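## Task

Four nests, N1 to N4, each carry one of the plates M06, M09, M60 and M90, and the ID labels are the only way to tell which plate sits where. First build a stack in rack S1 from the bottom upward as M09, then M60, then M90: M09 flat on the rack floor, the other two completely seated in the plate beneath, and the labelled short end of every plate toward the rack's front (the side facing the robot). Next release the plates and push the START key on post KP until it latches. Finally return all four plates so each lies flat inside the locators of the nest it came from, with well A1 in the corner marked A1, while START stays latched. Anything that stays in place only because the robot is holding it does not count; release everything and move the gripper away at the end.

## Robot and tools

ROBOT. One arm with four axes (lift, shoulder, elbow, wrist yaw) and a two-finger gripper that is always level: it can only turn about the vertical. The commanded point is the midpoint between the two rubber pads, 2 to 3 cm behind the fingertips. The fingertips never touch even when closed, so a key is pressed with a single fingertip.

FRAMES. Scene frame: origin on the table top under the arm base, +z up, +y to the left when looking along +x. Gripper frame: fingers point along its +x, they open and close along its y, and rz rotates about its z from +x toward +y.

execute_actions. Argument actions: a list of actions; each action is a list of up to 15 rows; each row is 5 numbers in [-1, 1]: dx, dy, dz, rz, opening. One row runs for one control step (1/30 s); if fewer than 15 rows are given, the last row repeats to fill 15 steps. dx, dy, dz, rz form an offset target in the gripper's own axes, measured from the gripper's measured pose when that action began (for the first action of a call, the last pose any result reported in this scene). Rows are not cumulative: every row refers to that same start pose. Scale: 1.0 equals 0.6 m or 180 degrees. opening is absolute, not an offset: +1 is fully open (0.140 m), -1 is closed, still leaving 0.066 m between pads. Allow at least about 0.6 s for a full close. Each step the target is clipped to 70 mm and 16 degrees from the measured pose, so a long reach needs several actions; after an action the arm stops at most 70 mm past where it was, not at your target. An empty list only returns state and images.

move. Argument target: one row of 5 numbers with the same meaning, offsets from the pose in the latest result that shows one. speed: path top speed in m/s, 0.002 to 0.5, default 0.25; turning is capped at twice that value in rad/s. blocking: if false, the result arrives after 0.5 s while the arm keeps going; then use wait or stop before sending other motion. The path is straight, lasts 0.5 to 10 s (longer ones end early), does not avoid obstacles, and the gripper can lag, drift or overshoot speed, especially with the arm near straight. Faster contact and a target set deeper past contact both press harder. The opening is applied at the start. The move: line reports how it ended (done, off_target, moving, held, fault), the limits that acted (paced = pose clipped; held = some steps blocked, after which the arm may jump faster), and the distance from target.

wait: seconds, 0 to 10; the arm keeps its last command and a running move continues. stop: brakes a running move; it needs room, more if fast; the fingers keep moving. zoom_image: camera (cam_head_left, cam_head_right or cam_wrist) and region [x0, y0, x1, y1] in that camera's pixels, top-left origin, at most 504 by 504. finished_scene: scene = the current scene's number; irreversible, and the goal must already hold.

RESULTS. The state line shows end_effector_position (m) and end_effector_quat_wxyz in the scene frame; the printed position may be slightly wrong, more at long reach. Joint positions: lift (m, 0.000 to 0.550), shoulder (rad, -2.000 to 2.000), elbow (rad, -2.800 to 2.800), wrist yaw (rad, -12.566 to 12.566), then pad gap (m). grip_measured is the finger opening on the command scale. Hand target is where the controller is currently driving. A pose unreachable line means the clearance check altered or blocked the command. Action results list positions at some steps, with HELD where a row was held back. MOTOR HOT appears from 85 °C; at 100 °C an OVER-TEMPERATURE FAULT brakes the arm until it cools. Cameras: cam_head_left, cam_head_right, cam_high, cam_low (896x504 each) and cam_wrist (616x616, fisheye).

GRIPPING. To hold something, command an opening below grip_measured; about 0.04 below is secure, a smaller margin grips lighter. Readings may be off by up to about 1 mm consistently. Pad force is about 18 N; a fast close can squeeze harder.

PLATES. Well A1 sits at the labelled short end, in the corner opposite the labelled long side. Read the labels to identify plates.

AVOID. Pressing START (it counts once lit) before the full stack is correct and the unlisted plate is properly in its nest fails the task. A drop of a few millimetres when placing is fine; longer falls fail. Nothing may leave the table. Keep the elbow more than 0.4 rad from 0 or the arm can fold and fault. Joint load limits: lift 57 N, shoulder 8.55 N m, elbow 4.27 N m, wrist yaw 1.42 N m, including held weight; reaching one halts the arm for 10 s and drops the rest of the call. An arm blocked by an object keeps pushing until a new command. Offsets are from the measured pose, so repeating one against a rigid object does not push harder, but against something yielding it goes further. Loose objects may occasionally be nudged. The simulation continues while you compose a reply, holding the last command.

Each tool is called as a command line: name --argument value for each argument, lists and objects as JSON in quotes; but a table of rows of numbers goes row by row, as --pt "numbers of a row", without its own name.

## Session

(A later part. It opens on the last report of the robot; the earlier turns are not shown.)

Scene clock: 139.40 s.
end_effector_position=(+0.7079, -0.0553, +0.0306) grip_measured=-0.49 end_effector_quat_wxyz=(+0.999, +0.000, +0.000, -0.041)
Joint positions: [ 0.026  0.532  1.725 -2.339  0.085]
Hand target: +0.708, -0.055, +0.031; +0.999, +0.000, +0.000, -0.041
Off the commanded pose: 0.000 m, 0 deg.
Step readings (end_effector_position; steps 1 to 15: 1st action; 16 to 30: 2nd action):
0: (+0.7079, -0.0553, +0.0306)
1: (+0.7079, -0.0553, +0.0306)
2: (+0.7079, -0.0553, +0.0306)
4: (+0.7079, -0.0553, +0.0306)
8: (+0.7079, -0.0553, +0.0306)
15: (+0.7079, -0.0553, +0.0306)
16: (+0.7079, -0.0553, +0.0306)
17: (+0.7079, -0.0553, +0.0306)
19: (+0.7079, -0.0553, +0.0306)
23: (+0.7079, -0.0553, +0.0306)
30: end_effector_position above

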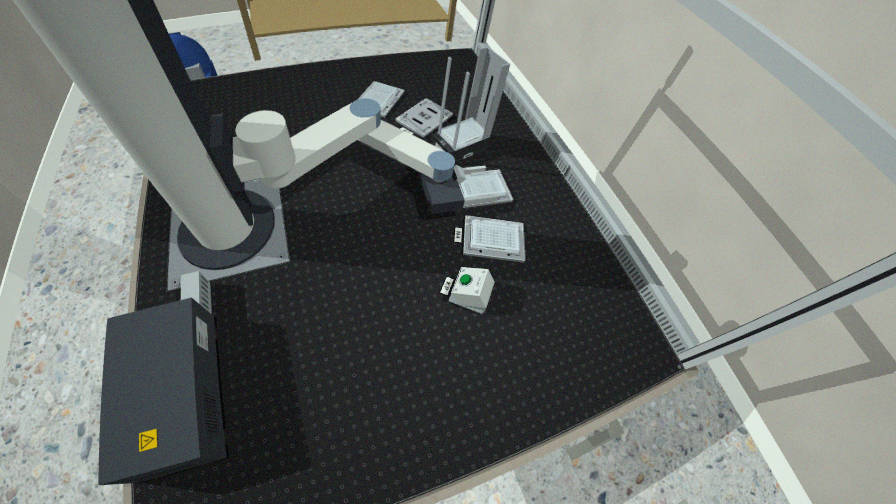

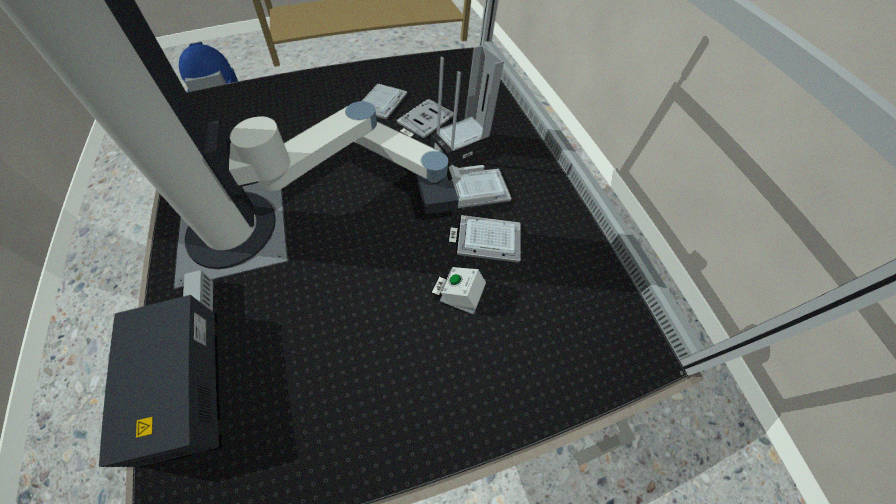

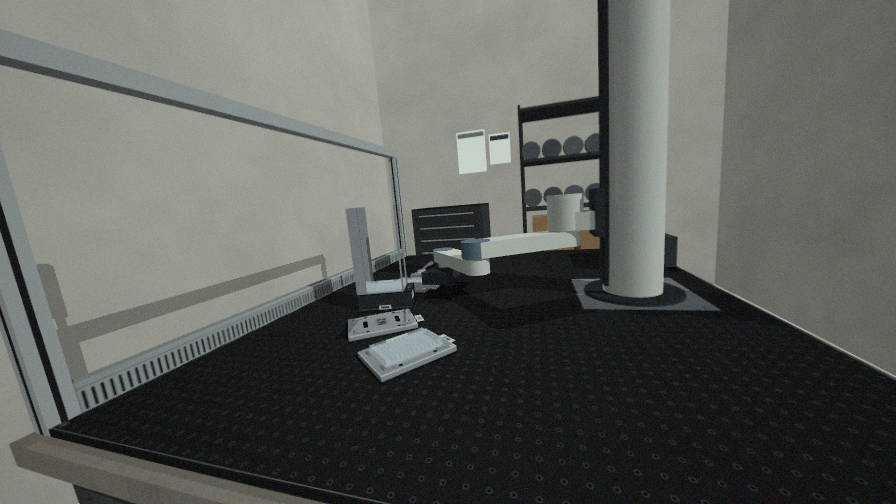

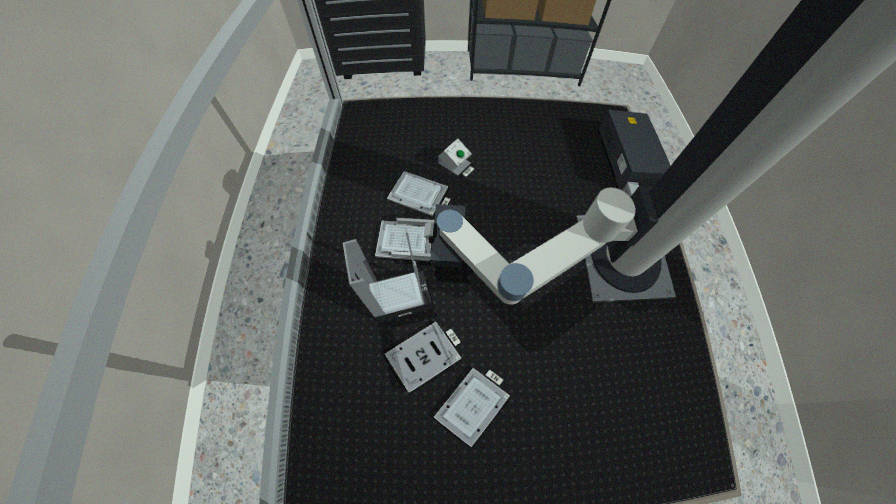

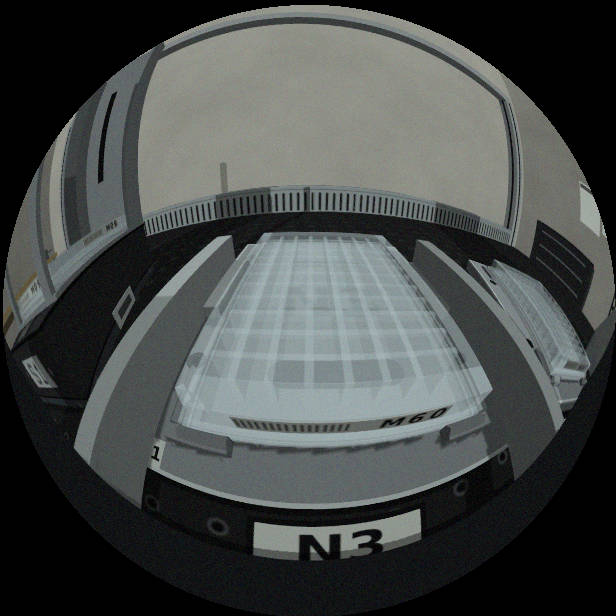

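move --target '[0, 0, -0.012, 0, -0.525]' --speed 0.01

Scene clock: 146.73 s.
end_effector_position=(+0.7177, +0.1309, +0.3206) grip_measured=-0.49 end_effector_quat_wxyz=(+0.991, +0.000, +0.000, +0.131)
Joint positions: [ 0.316  0.809  1.865 -2.411  0.085]
Hand target: +0.718, +0.131, +0.320; +0.991, +0.000, +0.000, +0.131
Off the commanded pose: 0.000 m, 0 deg.
move: done

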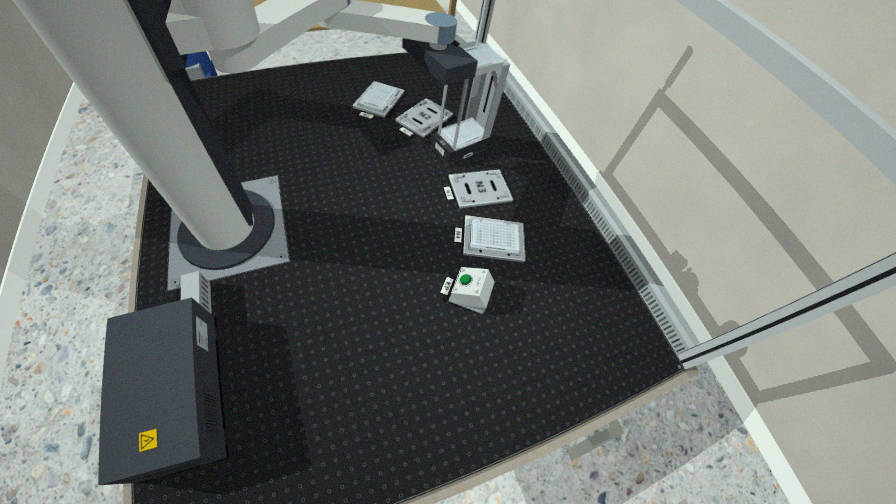

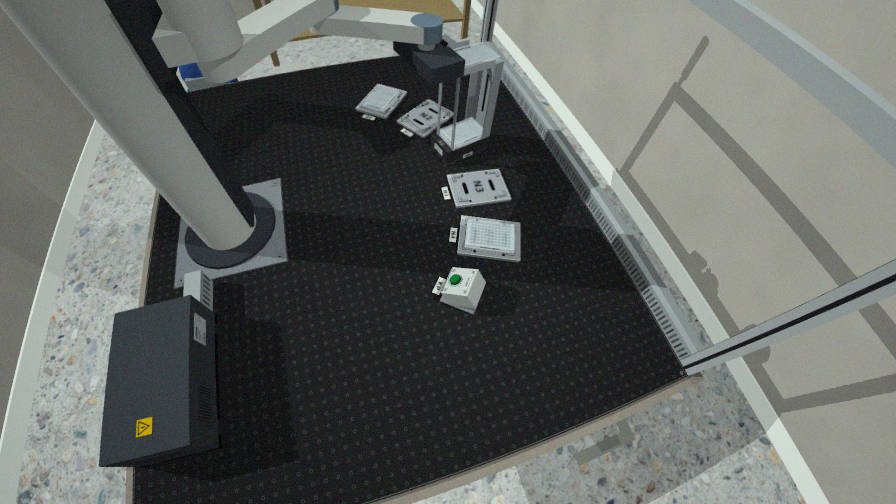

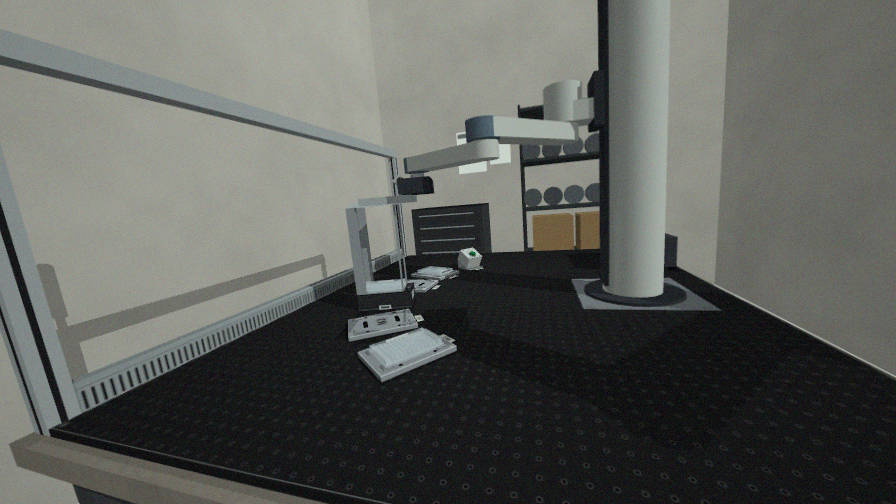

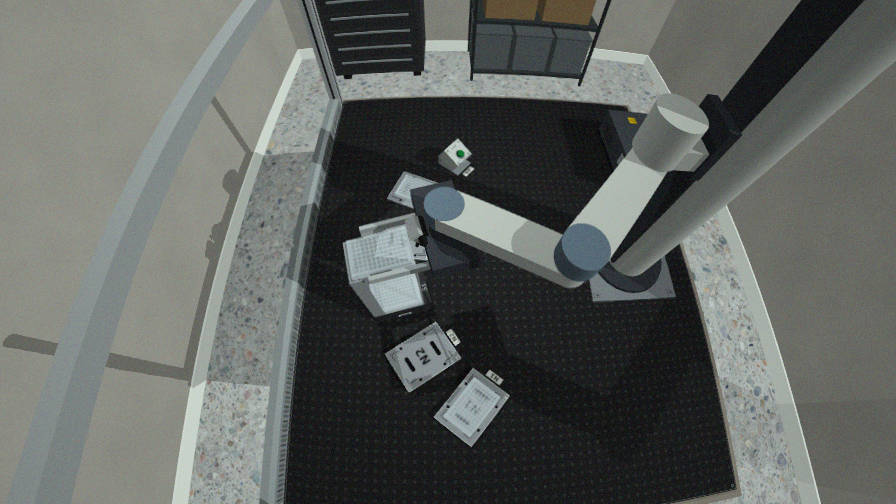

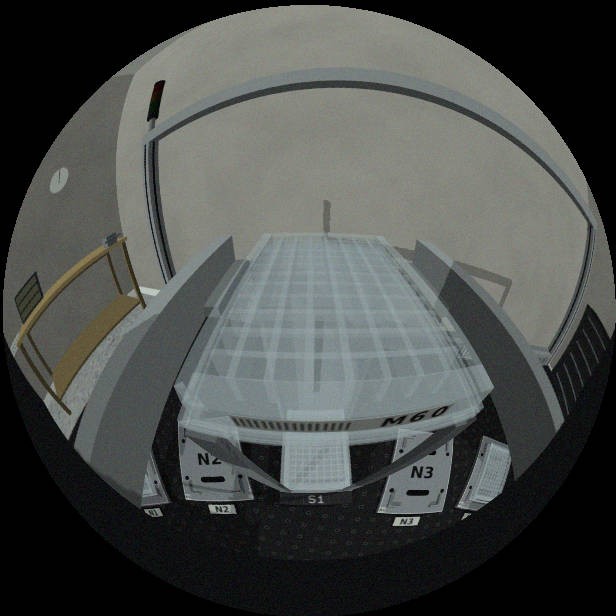

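zoom_image --camera "cam_wrist" --region '[140, 210, 520, 500]'

Region (140, 210, 520, 500) of cam_wrist's 616x616 image, scaled by 1.326, with more detail than that image has; it fills the top 385 rows of this view, and the rest is white.

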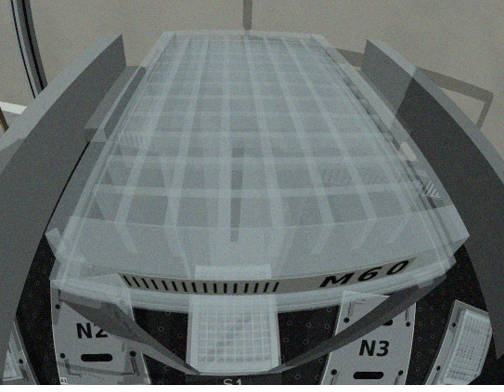

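Looks fine. Lower another 3 mm.

move --target '[0, 0, -0.006, 0, -0.525]' --speed 0.008

Scene clock: 147.80 s.
end_effector_position=(+0.7177, +0.1310, +0.3171) grip_measured=-0.49 end_effector_quat_wxyz=(+0.991, +0.000, +0.000, +0.132)
Joint positions: [ 0.312  0.809  1.865 -2.411  0.085]
Hand target: +0.718, +0.131, +0.317; +0.991, +0.000, +0.000, +0.131
Off the commanded pose: 0.000 m, 0 deg.
move: done

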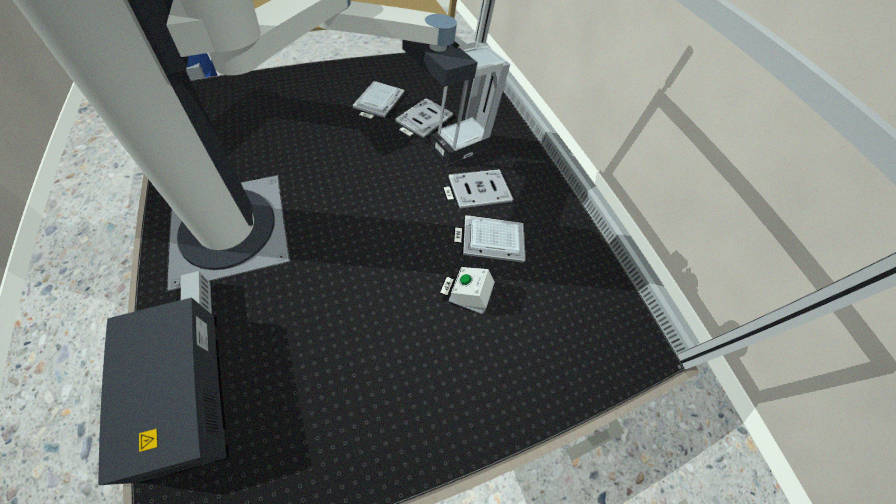

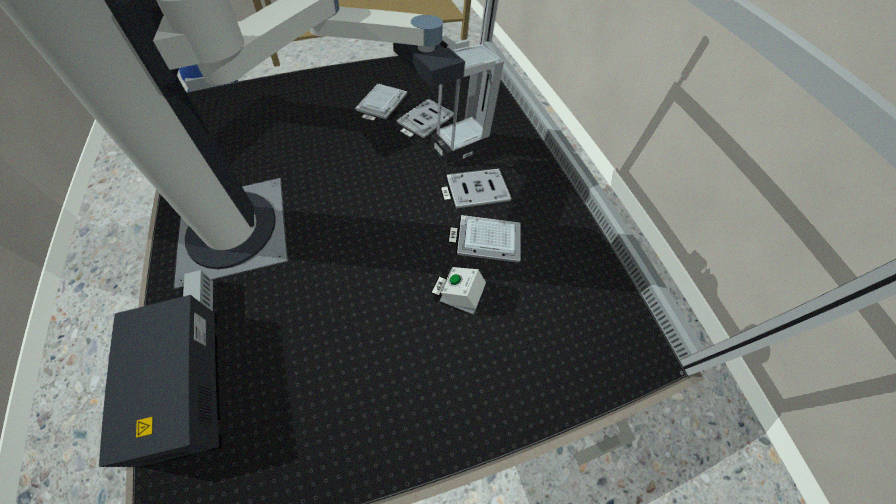

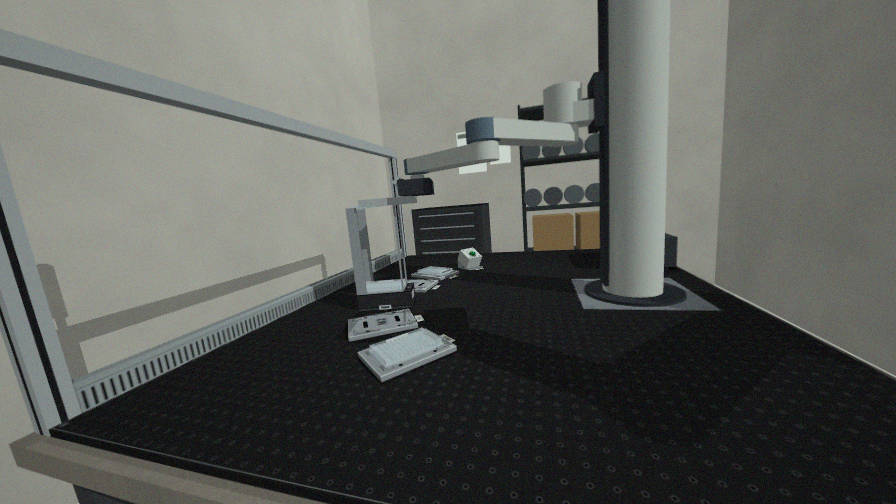

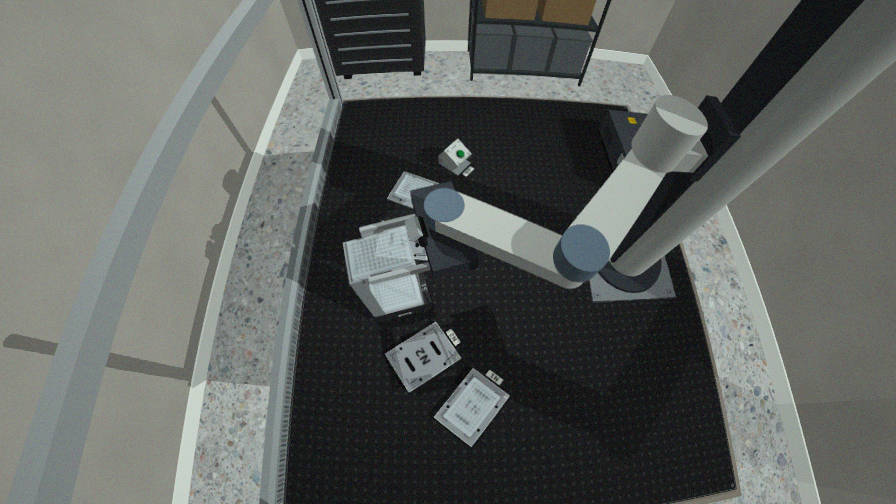

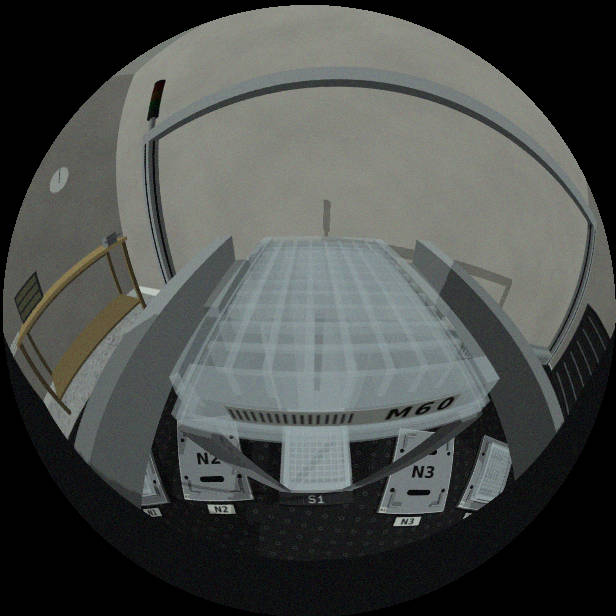

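execute_actions --actions '[[[0,0,0.008,0,-0.525]],[[0.0025,-0.0005,0,0,-0.525]]]'

Scene clock: 149.20 s.
end_effector_position=(+0.7192, +0.1313, +0.3220) grip_measured=-0.49 end_effector_quat_wxyz=(+0.991, +0.000, +0.000, +0.132)
Joint positions: [ 0.317  0.804  1.875 -2.415  0.085]
Hand target: +0.719, +0.131, +0.322; +0.991, +0.000, +0.000, +0.132
Off the commanded pose: 0.000 m, 0 deg.
Step readings (end_effector_position; steps 1 to 15: 1st action; 16 to 30: 2nd action):
0: (+0.7177, +0.1310, +0.3171)
1: (+0.7177, +0.1310, +0.3172)
2: (+0.7177, +0.1310, +0.3181)
4: (+0.7177, +0.1310, +0.3221)
8: (+0.7177, +0.1310, +0.3220)
15: (+0.7177, +0.1310, +0.3220)
16: (+0.7178, +0.1310, +0.3220)
17: (+0.7188, +0.1312, +0.3220)
19: (+0.7192, +0.1313, +0.3220)
23: (+0.7192, +0.1313, +0.3220)
30: end_effector_position above

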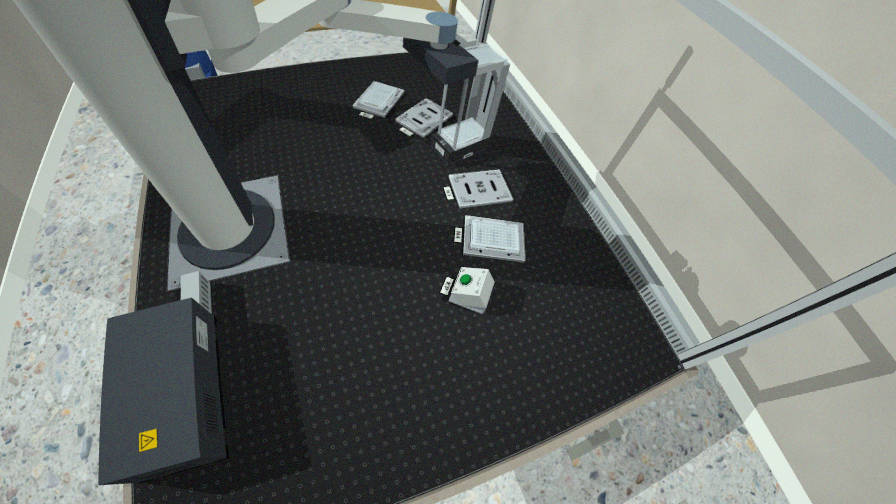

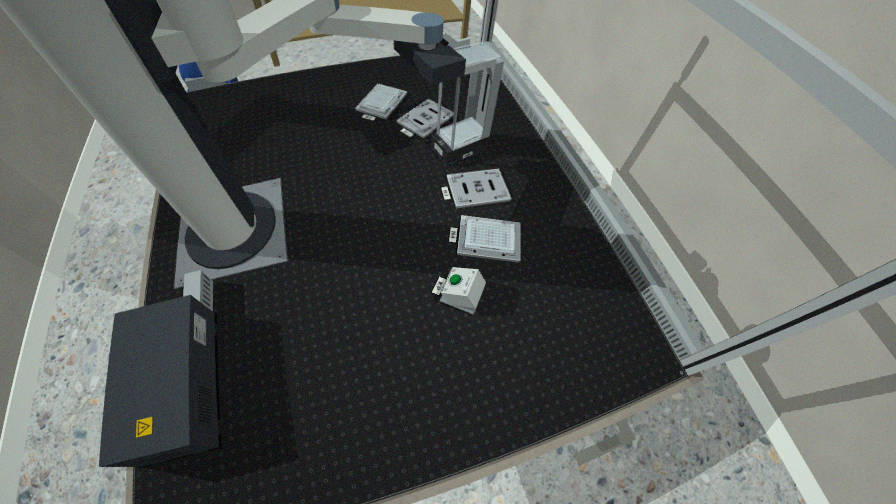

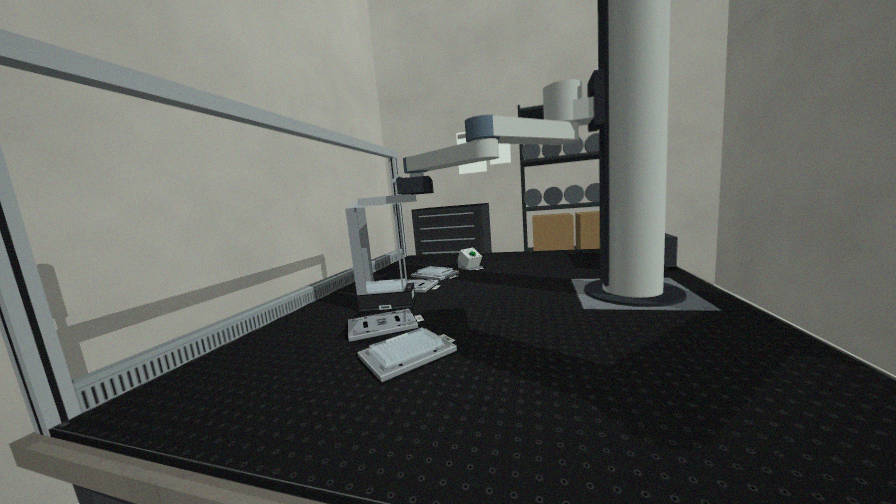

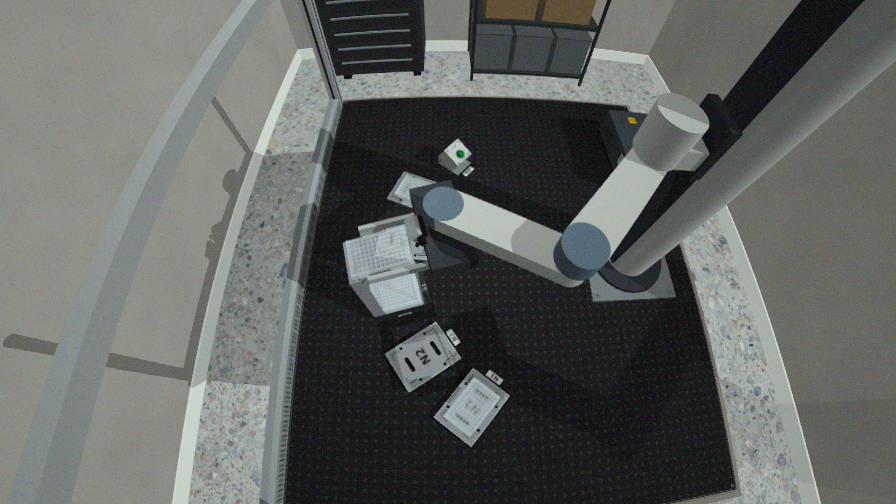

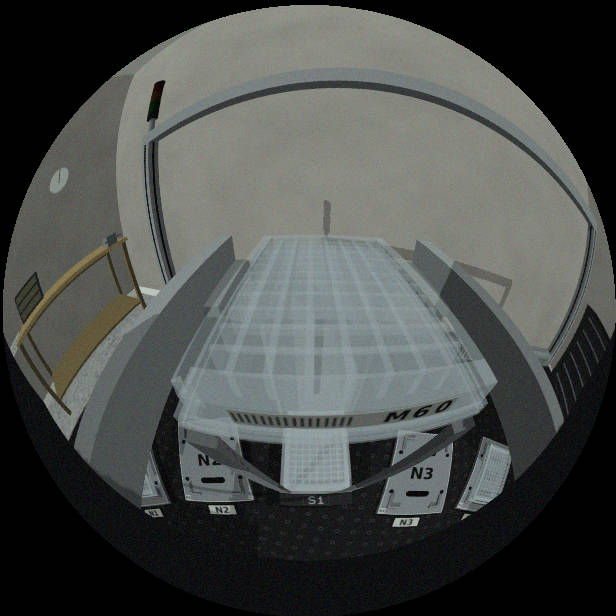

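move --target '[0, 0, -0.006, 0, -0.525]' --speed 0.008

zoom_image --camera "cam_wrist" --region '[140, 210, 520, 500]'

Scene clock: 150.17 s.
end_effector_position=(+0.7192, +0.1313, +0.3184) grip_measured=-0.49 end_effector_quat_wxyz=(+0.991, +0.000, +0.000, +0.132)
Joint positions: [ 0.313  0.804  1.875 -2.415  0.085]
Hand target: +0.719, +0.131, +0.318; +0.991, +0.000, +0.000, +0.132
Off the commanded pose: 0.000 m, 0 deg.
move: done

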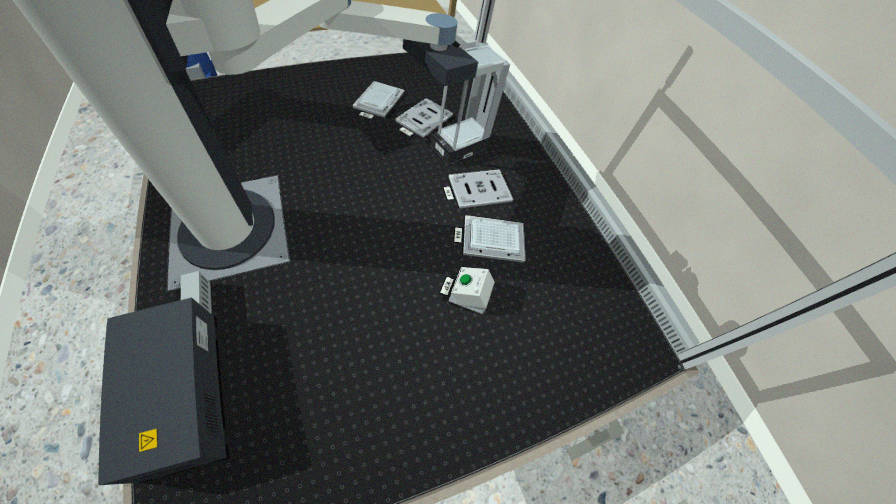

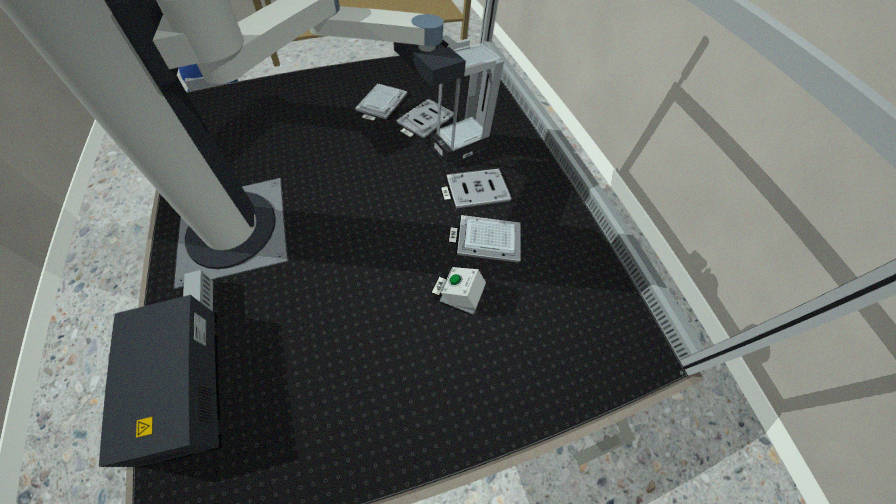

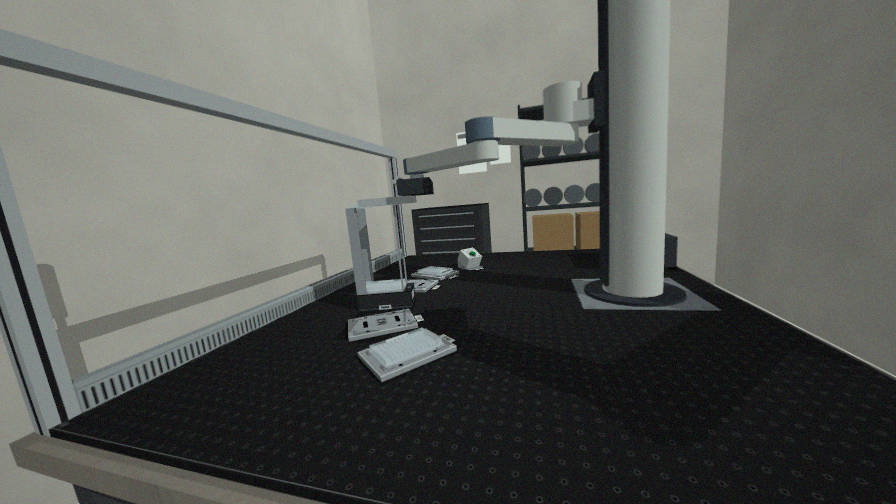

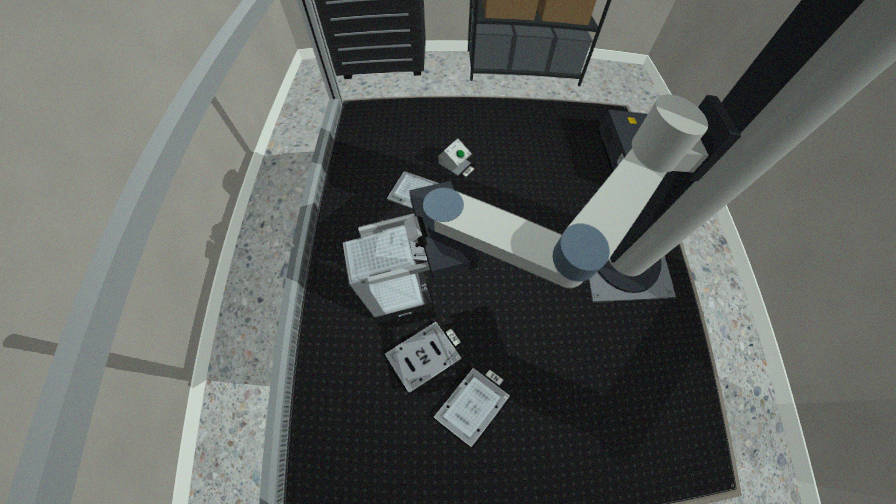

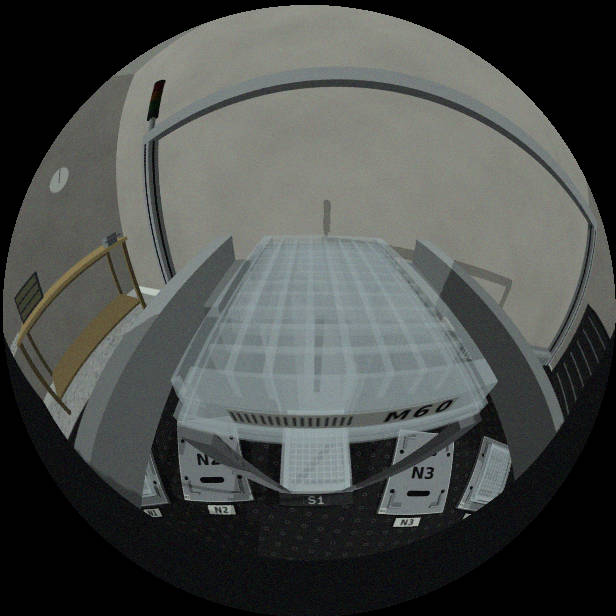

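Region (140, 210, 520, 500) of cam_wrist's 616x616 image, scaled by 1.326, with more detail than that image has; it fills the top 385 rows of this view, and the rest is white.

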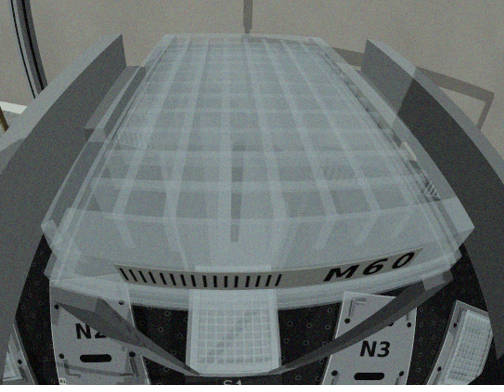

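Continue 3 mm.

move --target '[0, 0, -0.005, 0, -0.525]' --speed 0.008

zoom_image --camera "cam_wrist" --region '[140, 210, 520, 500]'

Scene clock: 151.17 s.
end_effector_position=(+0.7192, +0.1313, +0.3156) grip_measured=-0.49 end_effector_quat_wxyz=(+0.991, +0.000, +0.000, +0.132)
Joint positions: [ 0.311  0.804  1.875 -2.415  0.085]
Hand target: +0.719, +0.131, +0.315; +0.991, +0.000, +0.000, +0.132
Off the commanded pose: 0.000 m, 0 deg.
move: done

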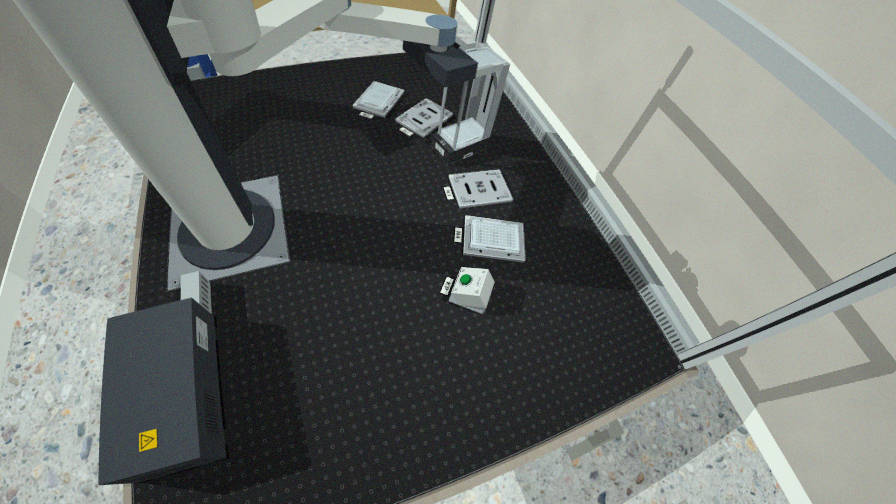

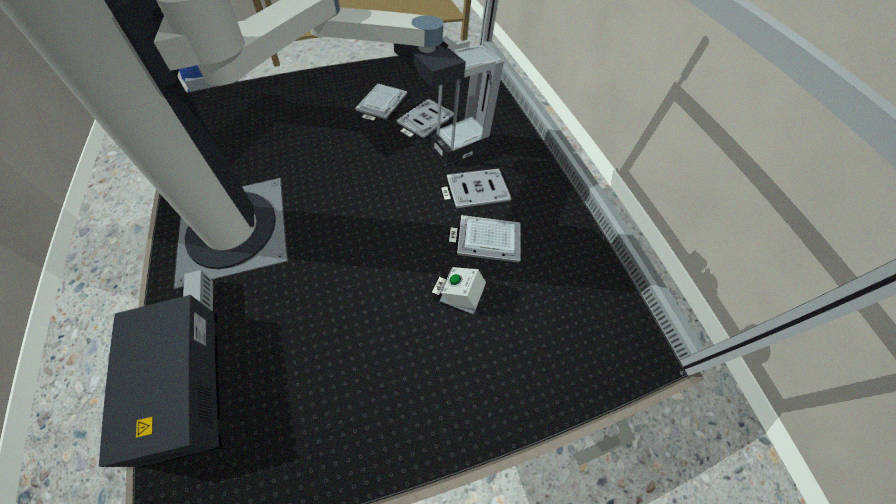

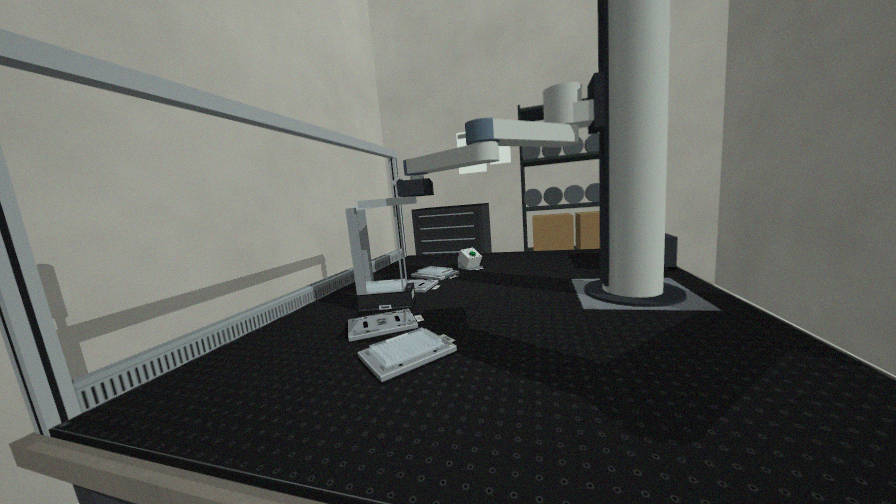

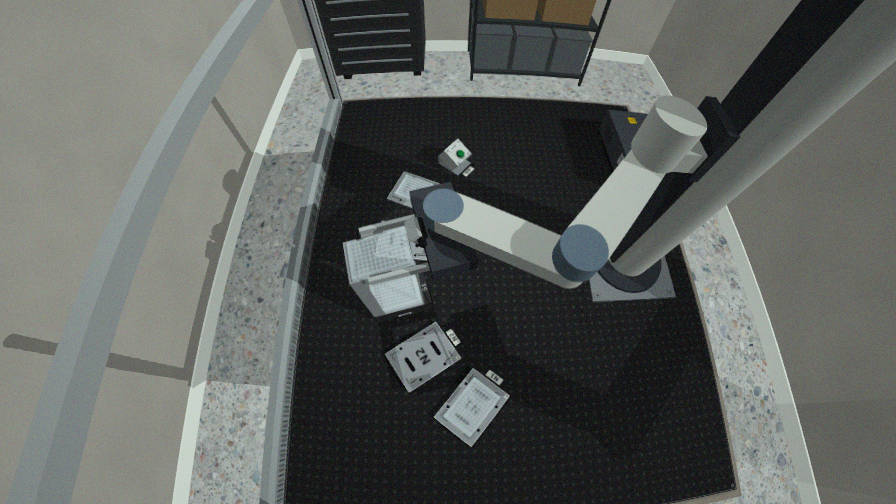

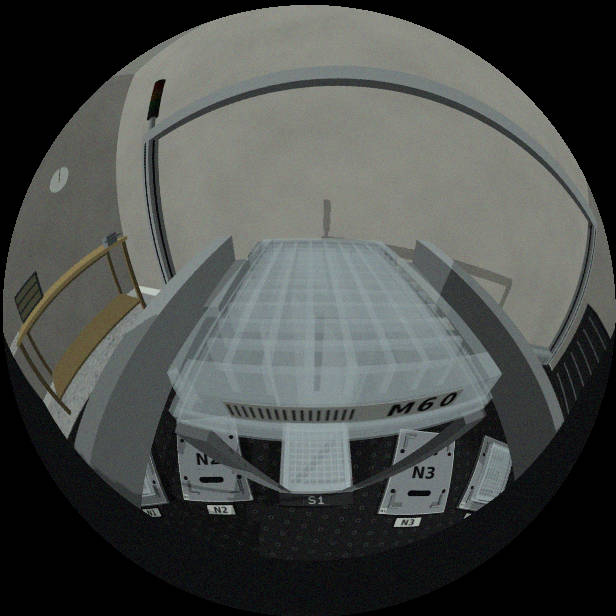

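Region (140, 210, 520, 500) of cam_wrist's 616x616 image, scaled by 1.326, with more detail than that image has; it fills the top 385 rows of this view, and the rest is white.

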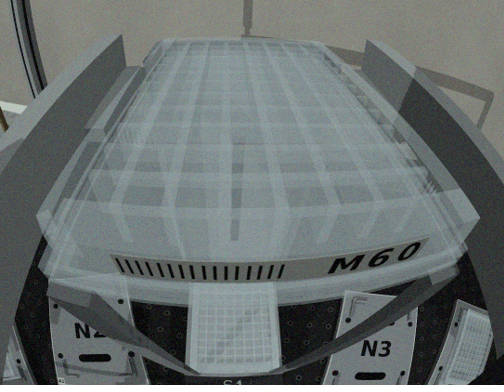

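execute_actions --actions '[[[0,0,0.003,0,-0.525]],[[0.002,0,0,0,-0.525]]]'

zoom_image --camera "cam_wrist" --region '[150, 340, 510, 500]'

Scene clock: 153.60 s.
end_effector_position=(+0.7203, +0.1317, +0.3174) grip_measured=-0.49 end_effector_quat_wxyz=(+0.991, +0.000, +0.000, +0.132)
Joint positions: [ 0.312  0.801  1.883 -2.419  0.085]
Hand target: +0.720, +0.132, +0.317; +0.991, +0.000, +0.000, +0.132
Off the commanded pose: 0.000 m, 0 deg.
Step readings (end_effector_position; steps 1 to 15: 1st action; 16 to 30: 2nd action):
0: (+0.7192, +0.1313, +0.3156)
1: (+0.7192, +0.1313, +0.3156)
2: (+0.7192, +0.1313, +0.3165)
4: (+0.7192, +0.1313, +0.3175)
8: (+0.7192, +0.1313, +0.3174)
15: (+0.7192, +0.1313, +0.3174)
16: (+0.7192, +0.1314, +0.3174)
17: (+0.7201, +0.1317, +0.3174)
19: (+0.7203, +0.1317, +0.3174)
23: (+0.7203, +0.1317, +0.3174)
30: end_effector_position above

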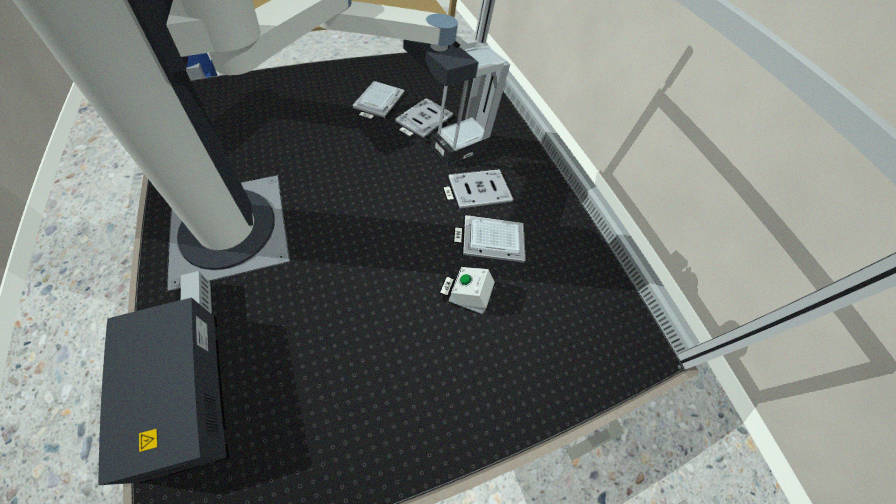

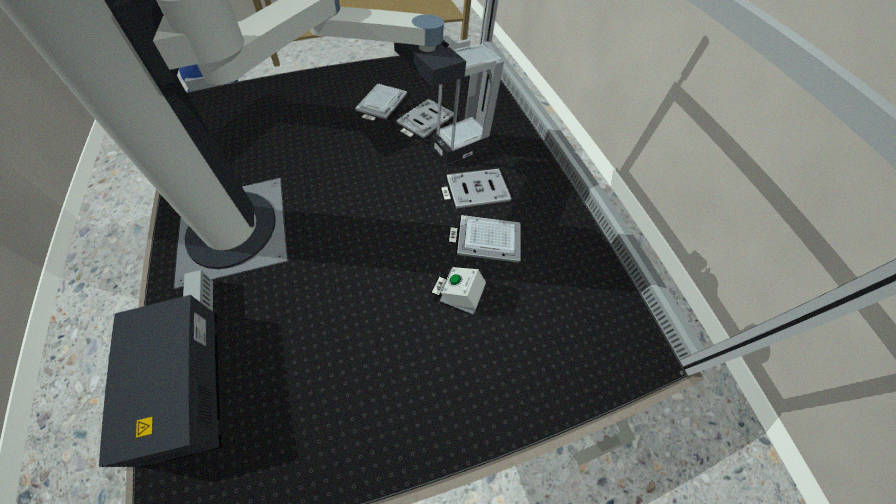

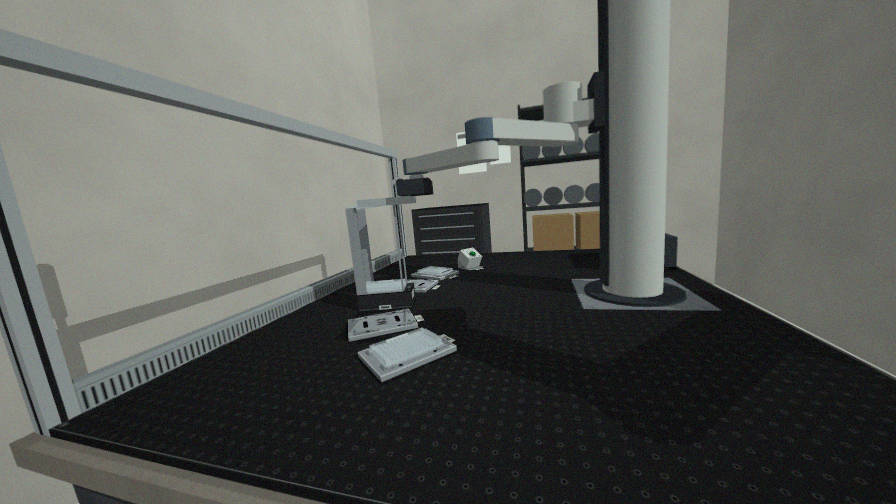

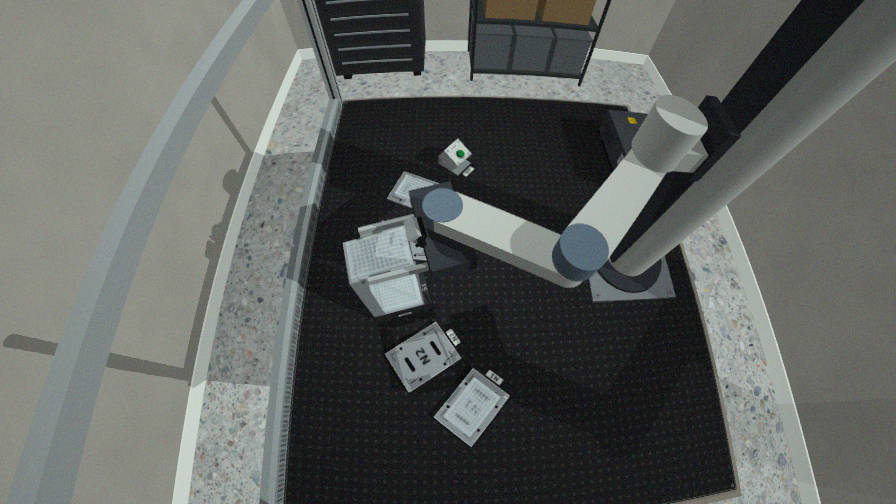

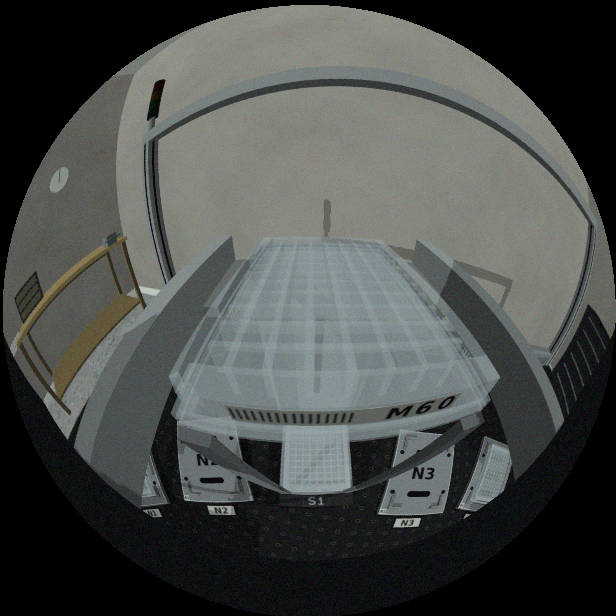

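Region (150, 340, 510, 500) of cam_wrist's 616x616 image, scaled by 1.400, with more detail than that image has.

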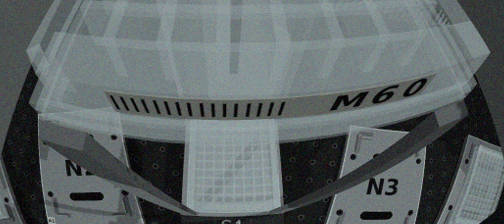

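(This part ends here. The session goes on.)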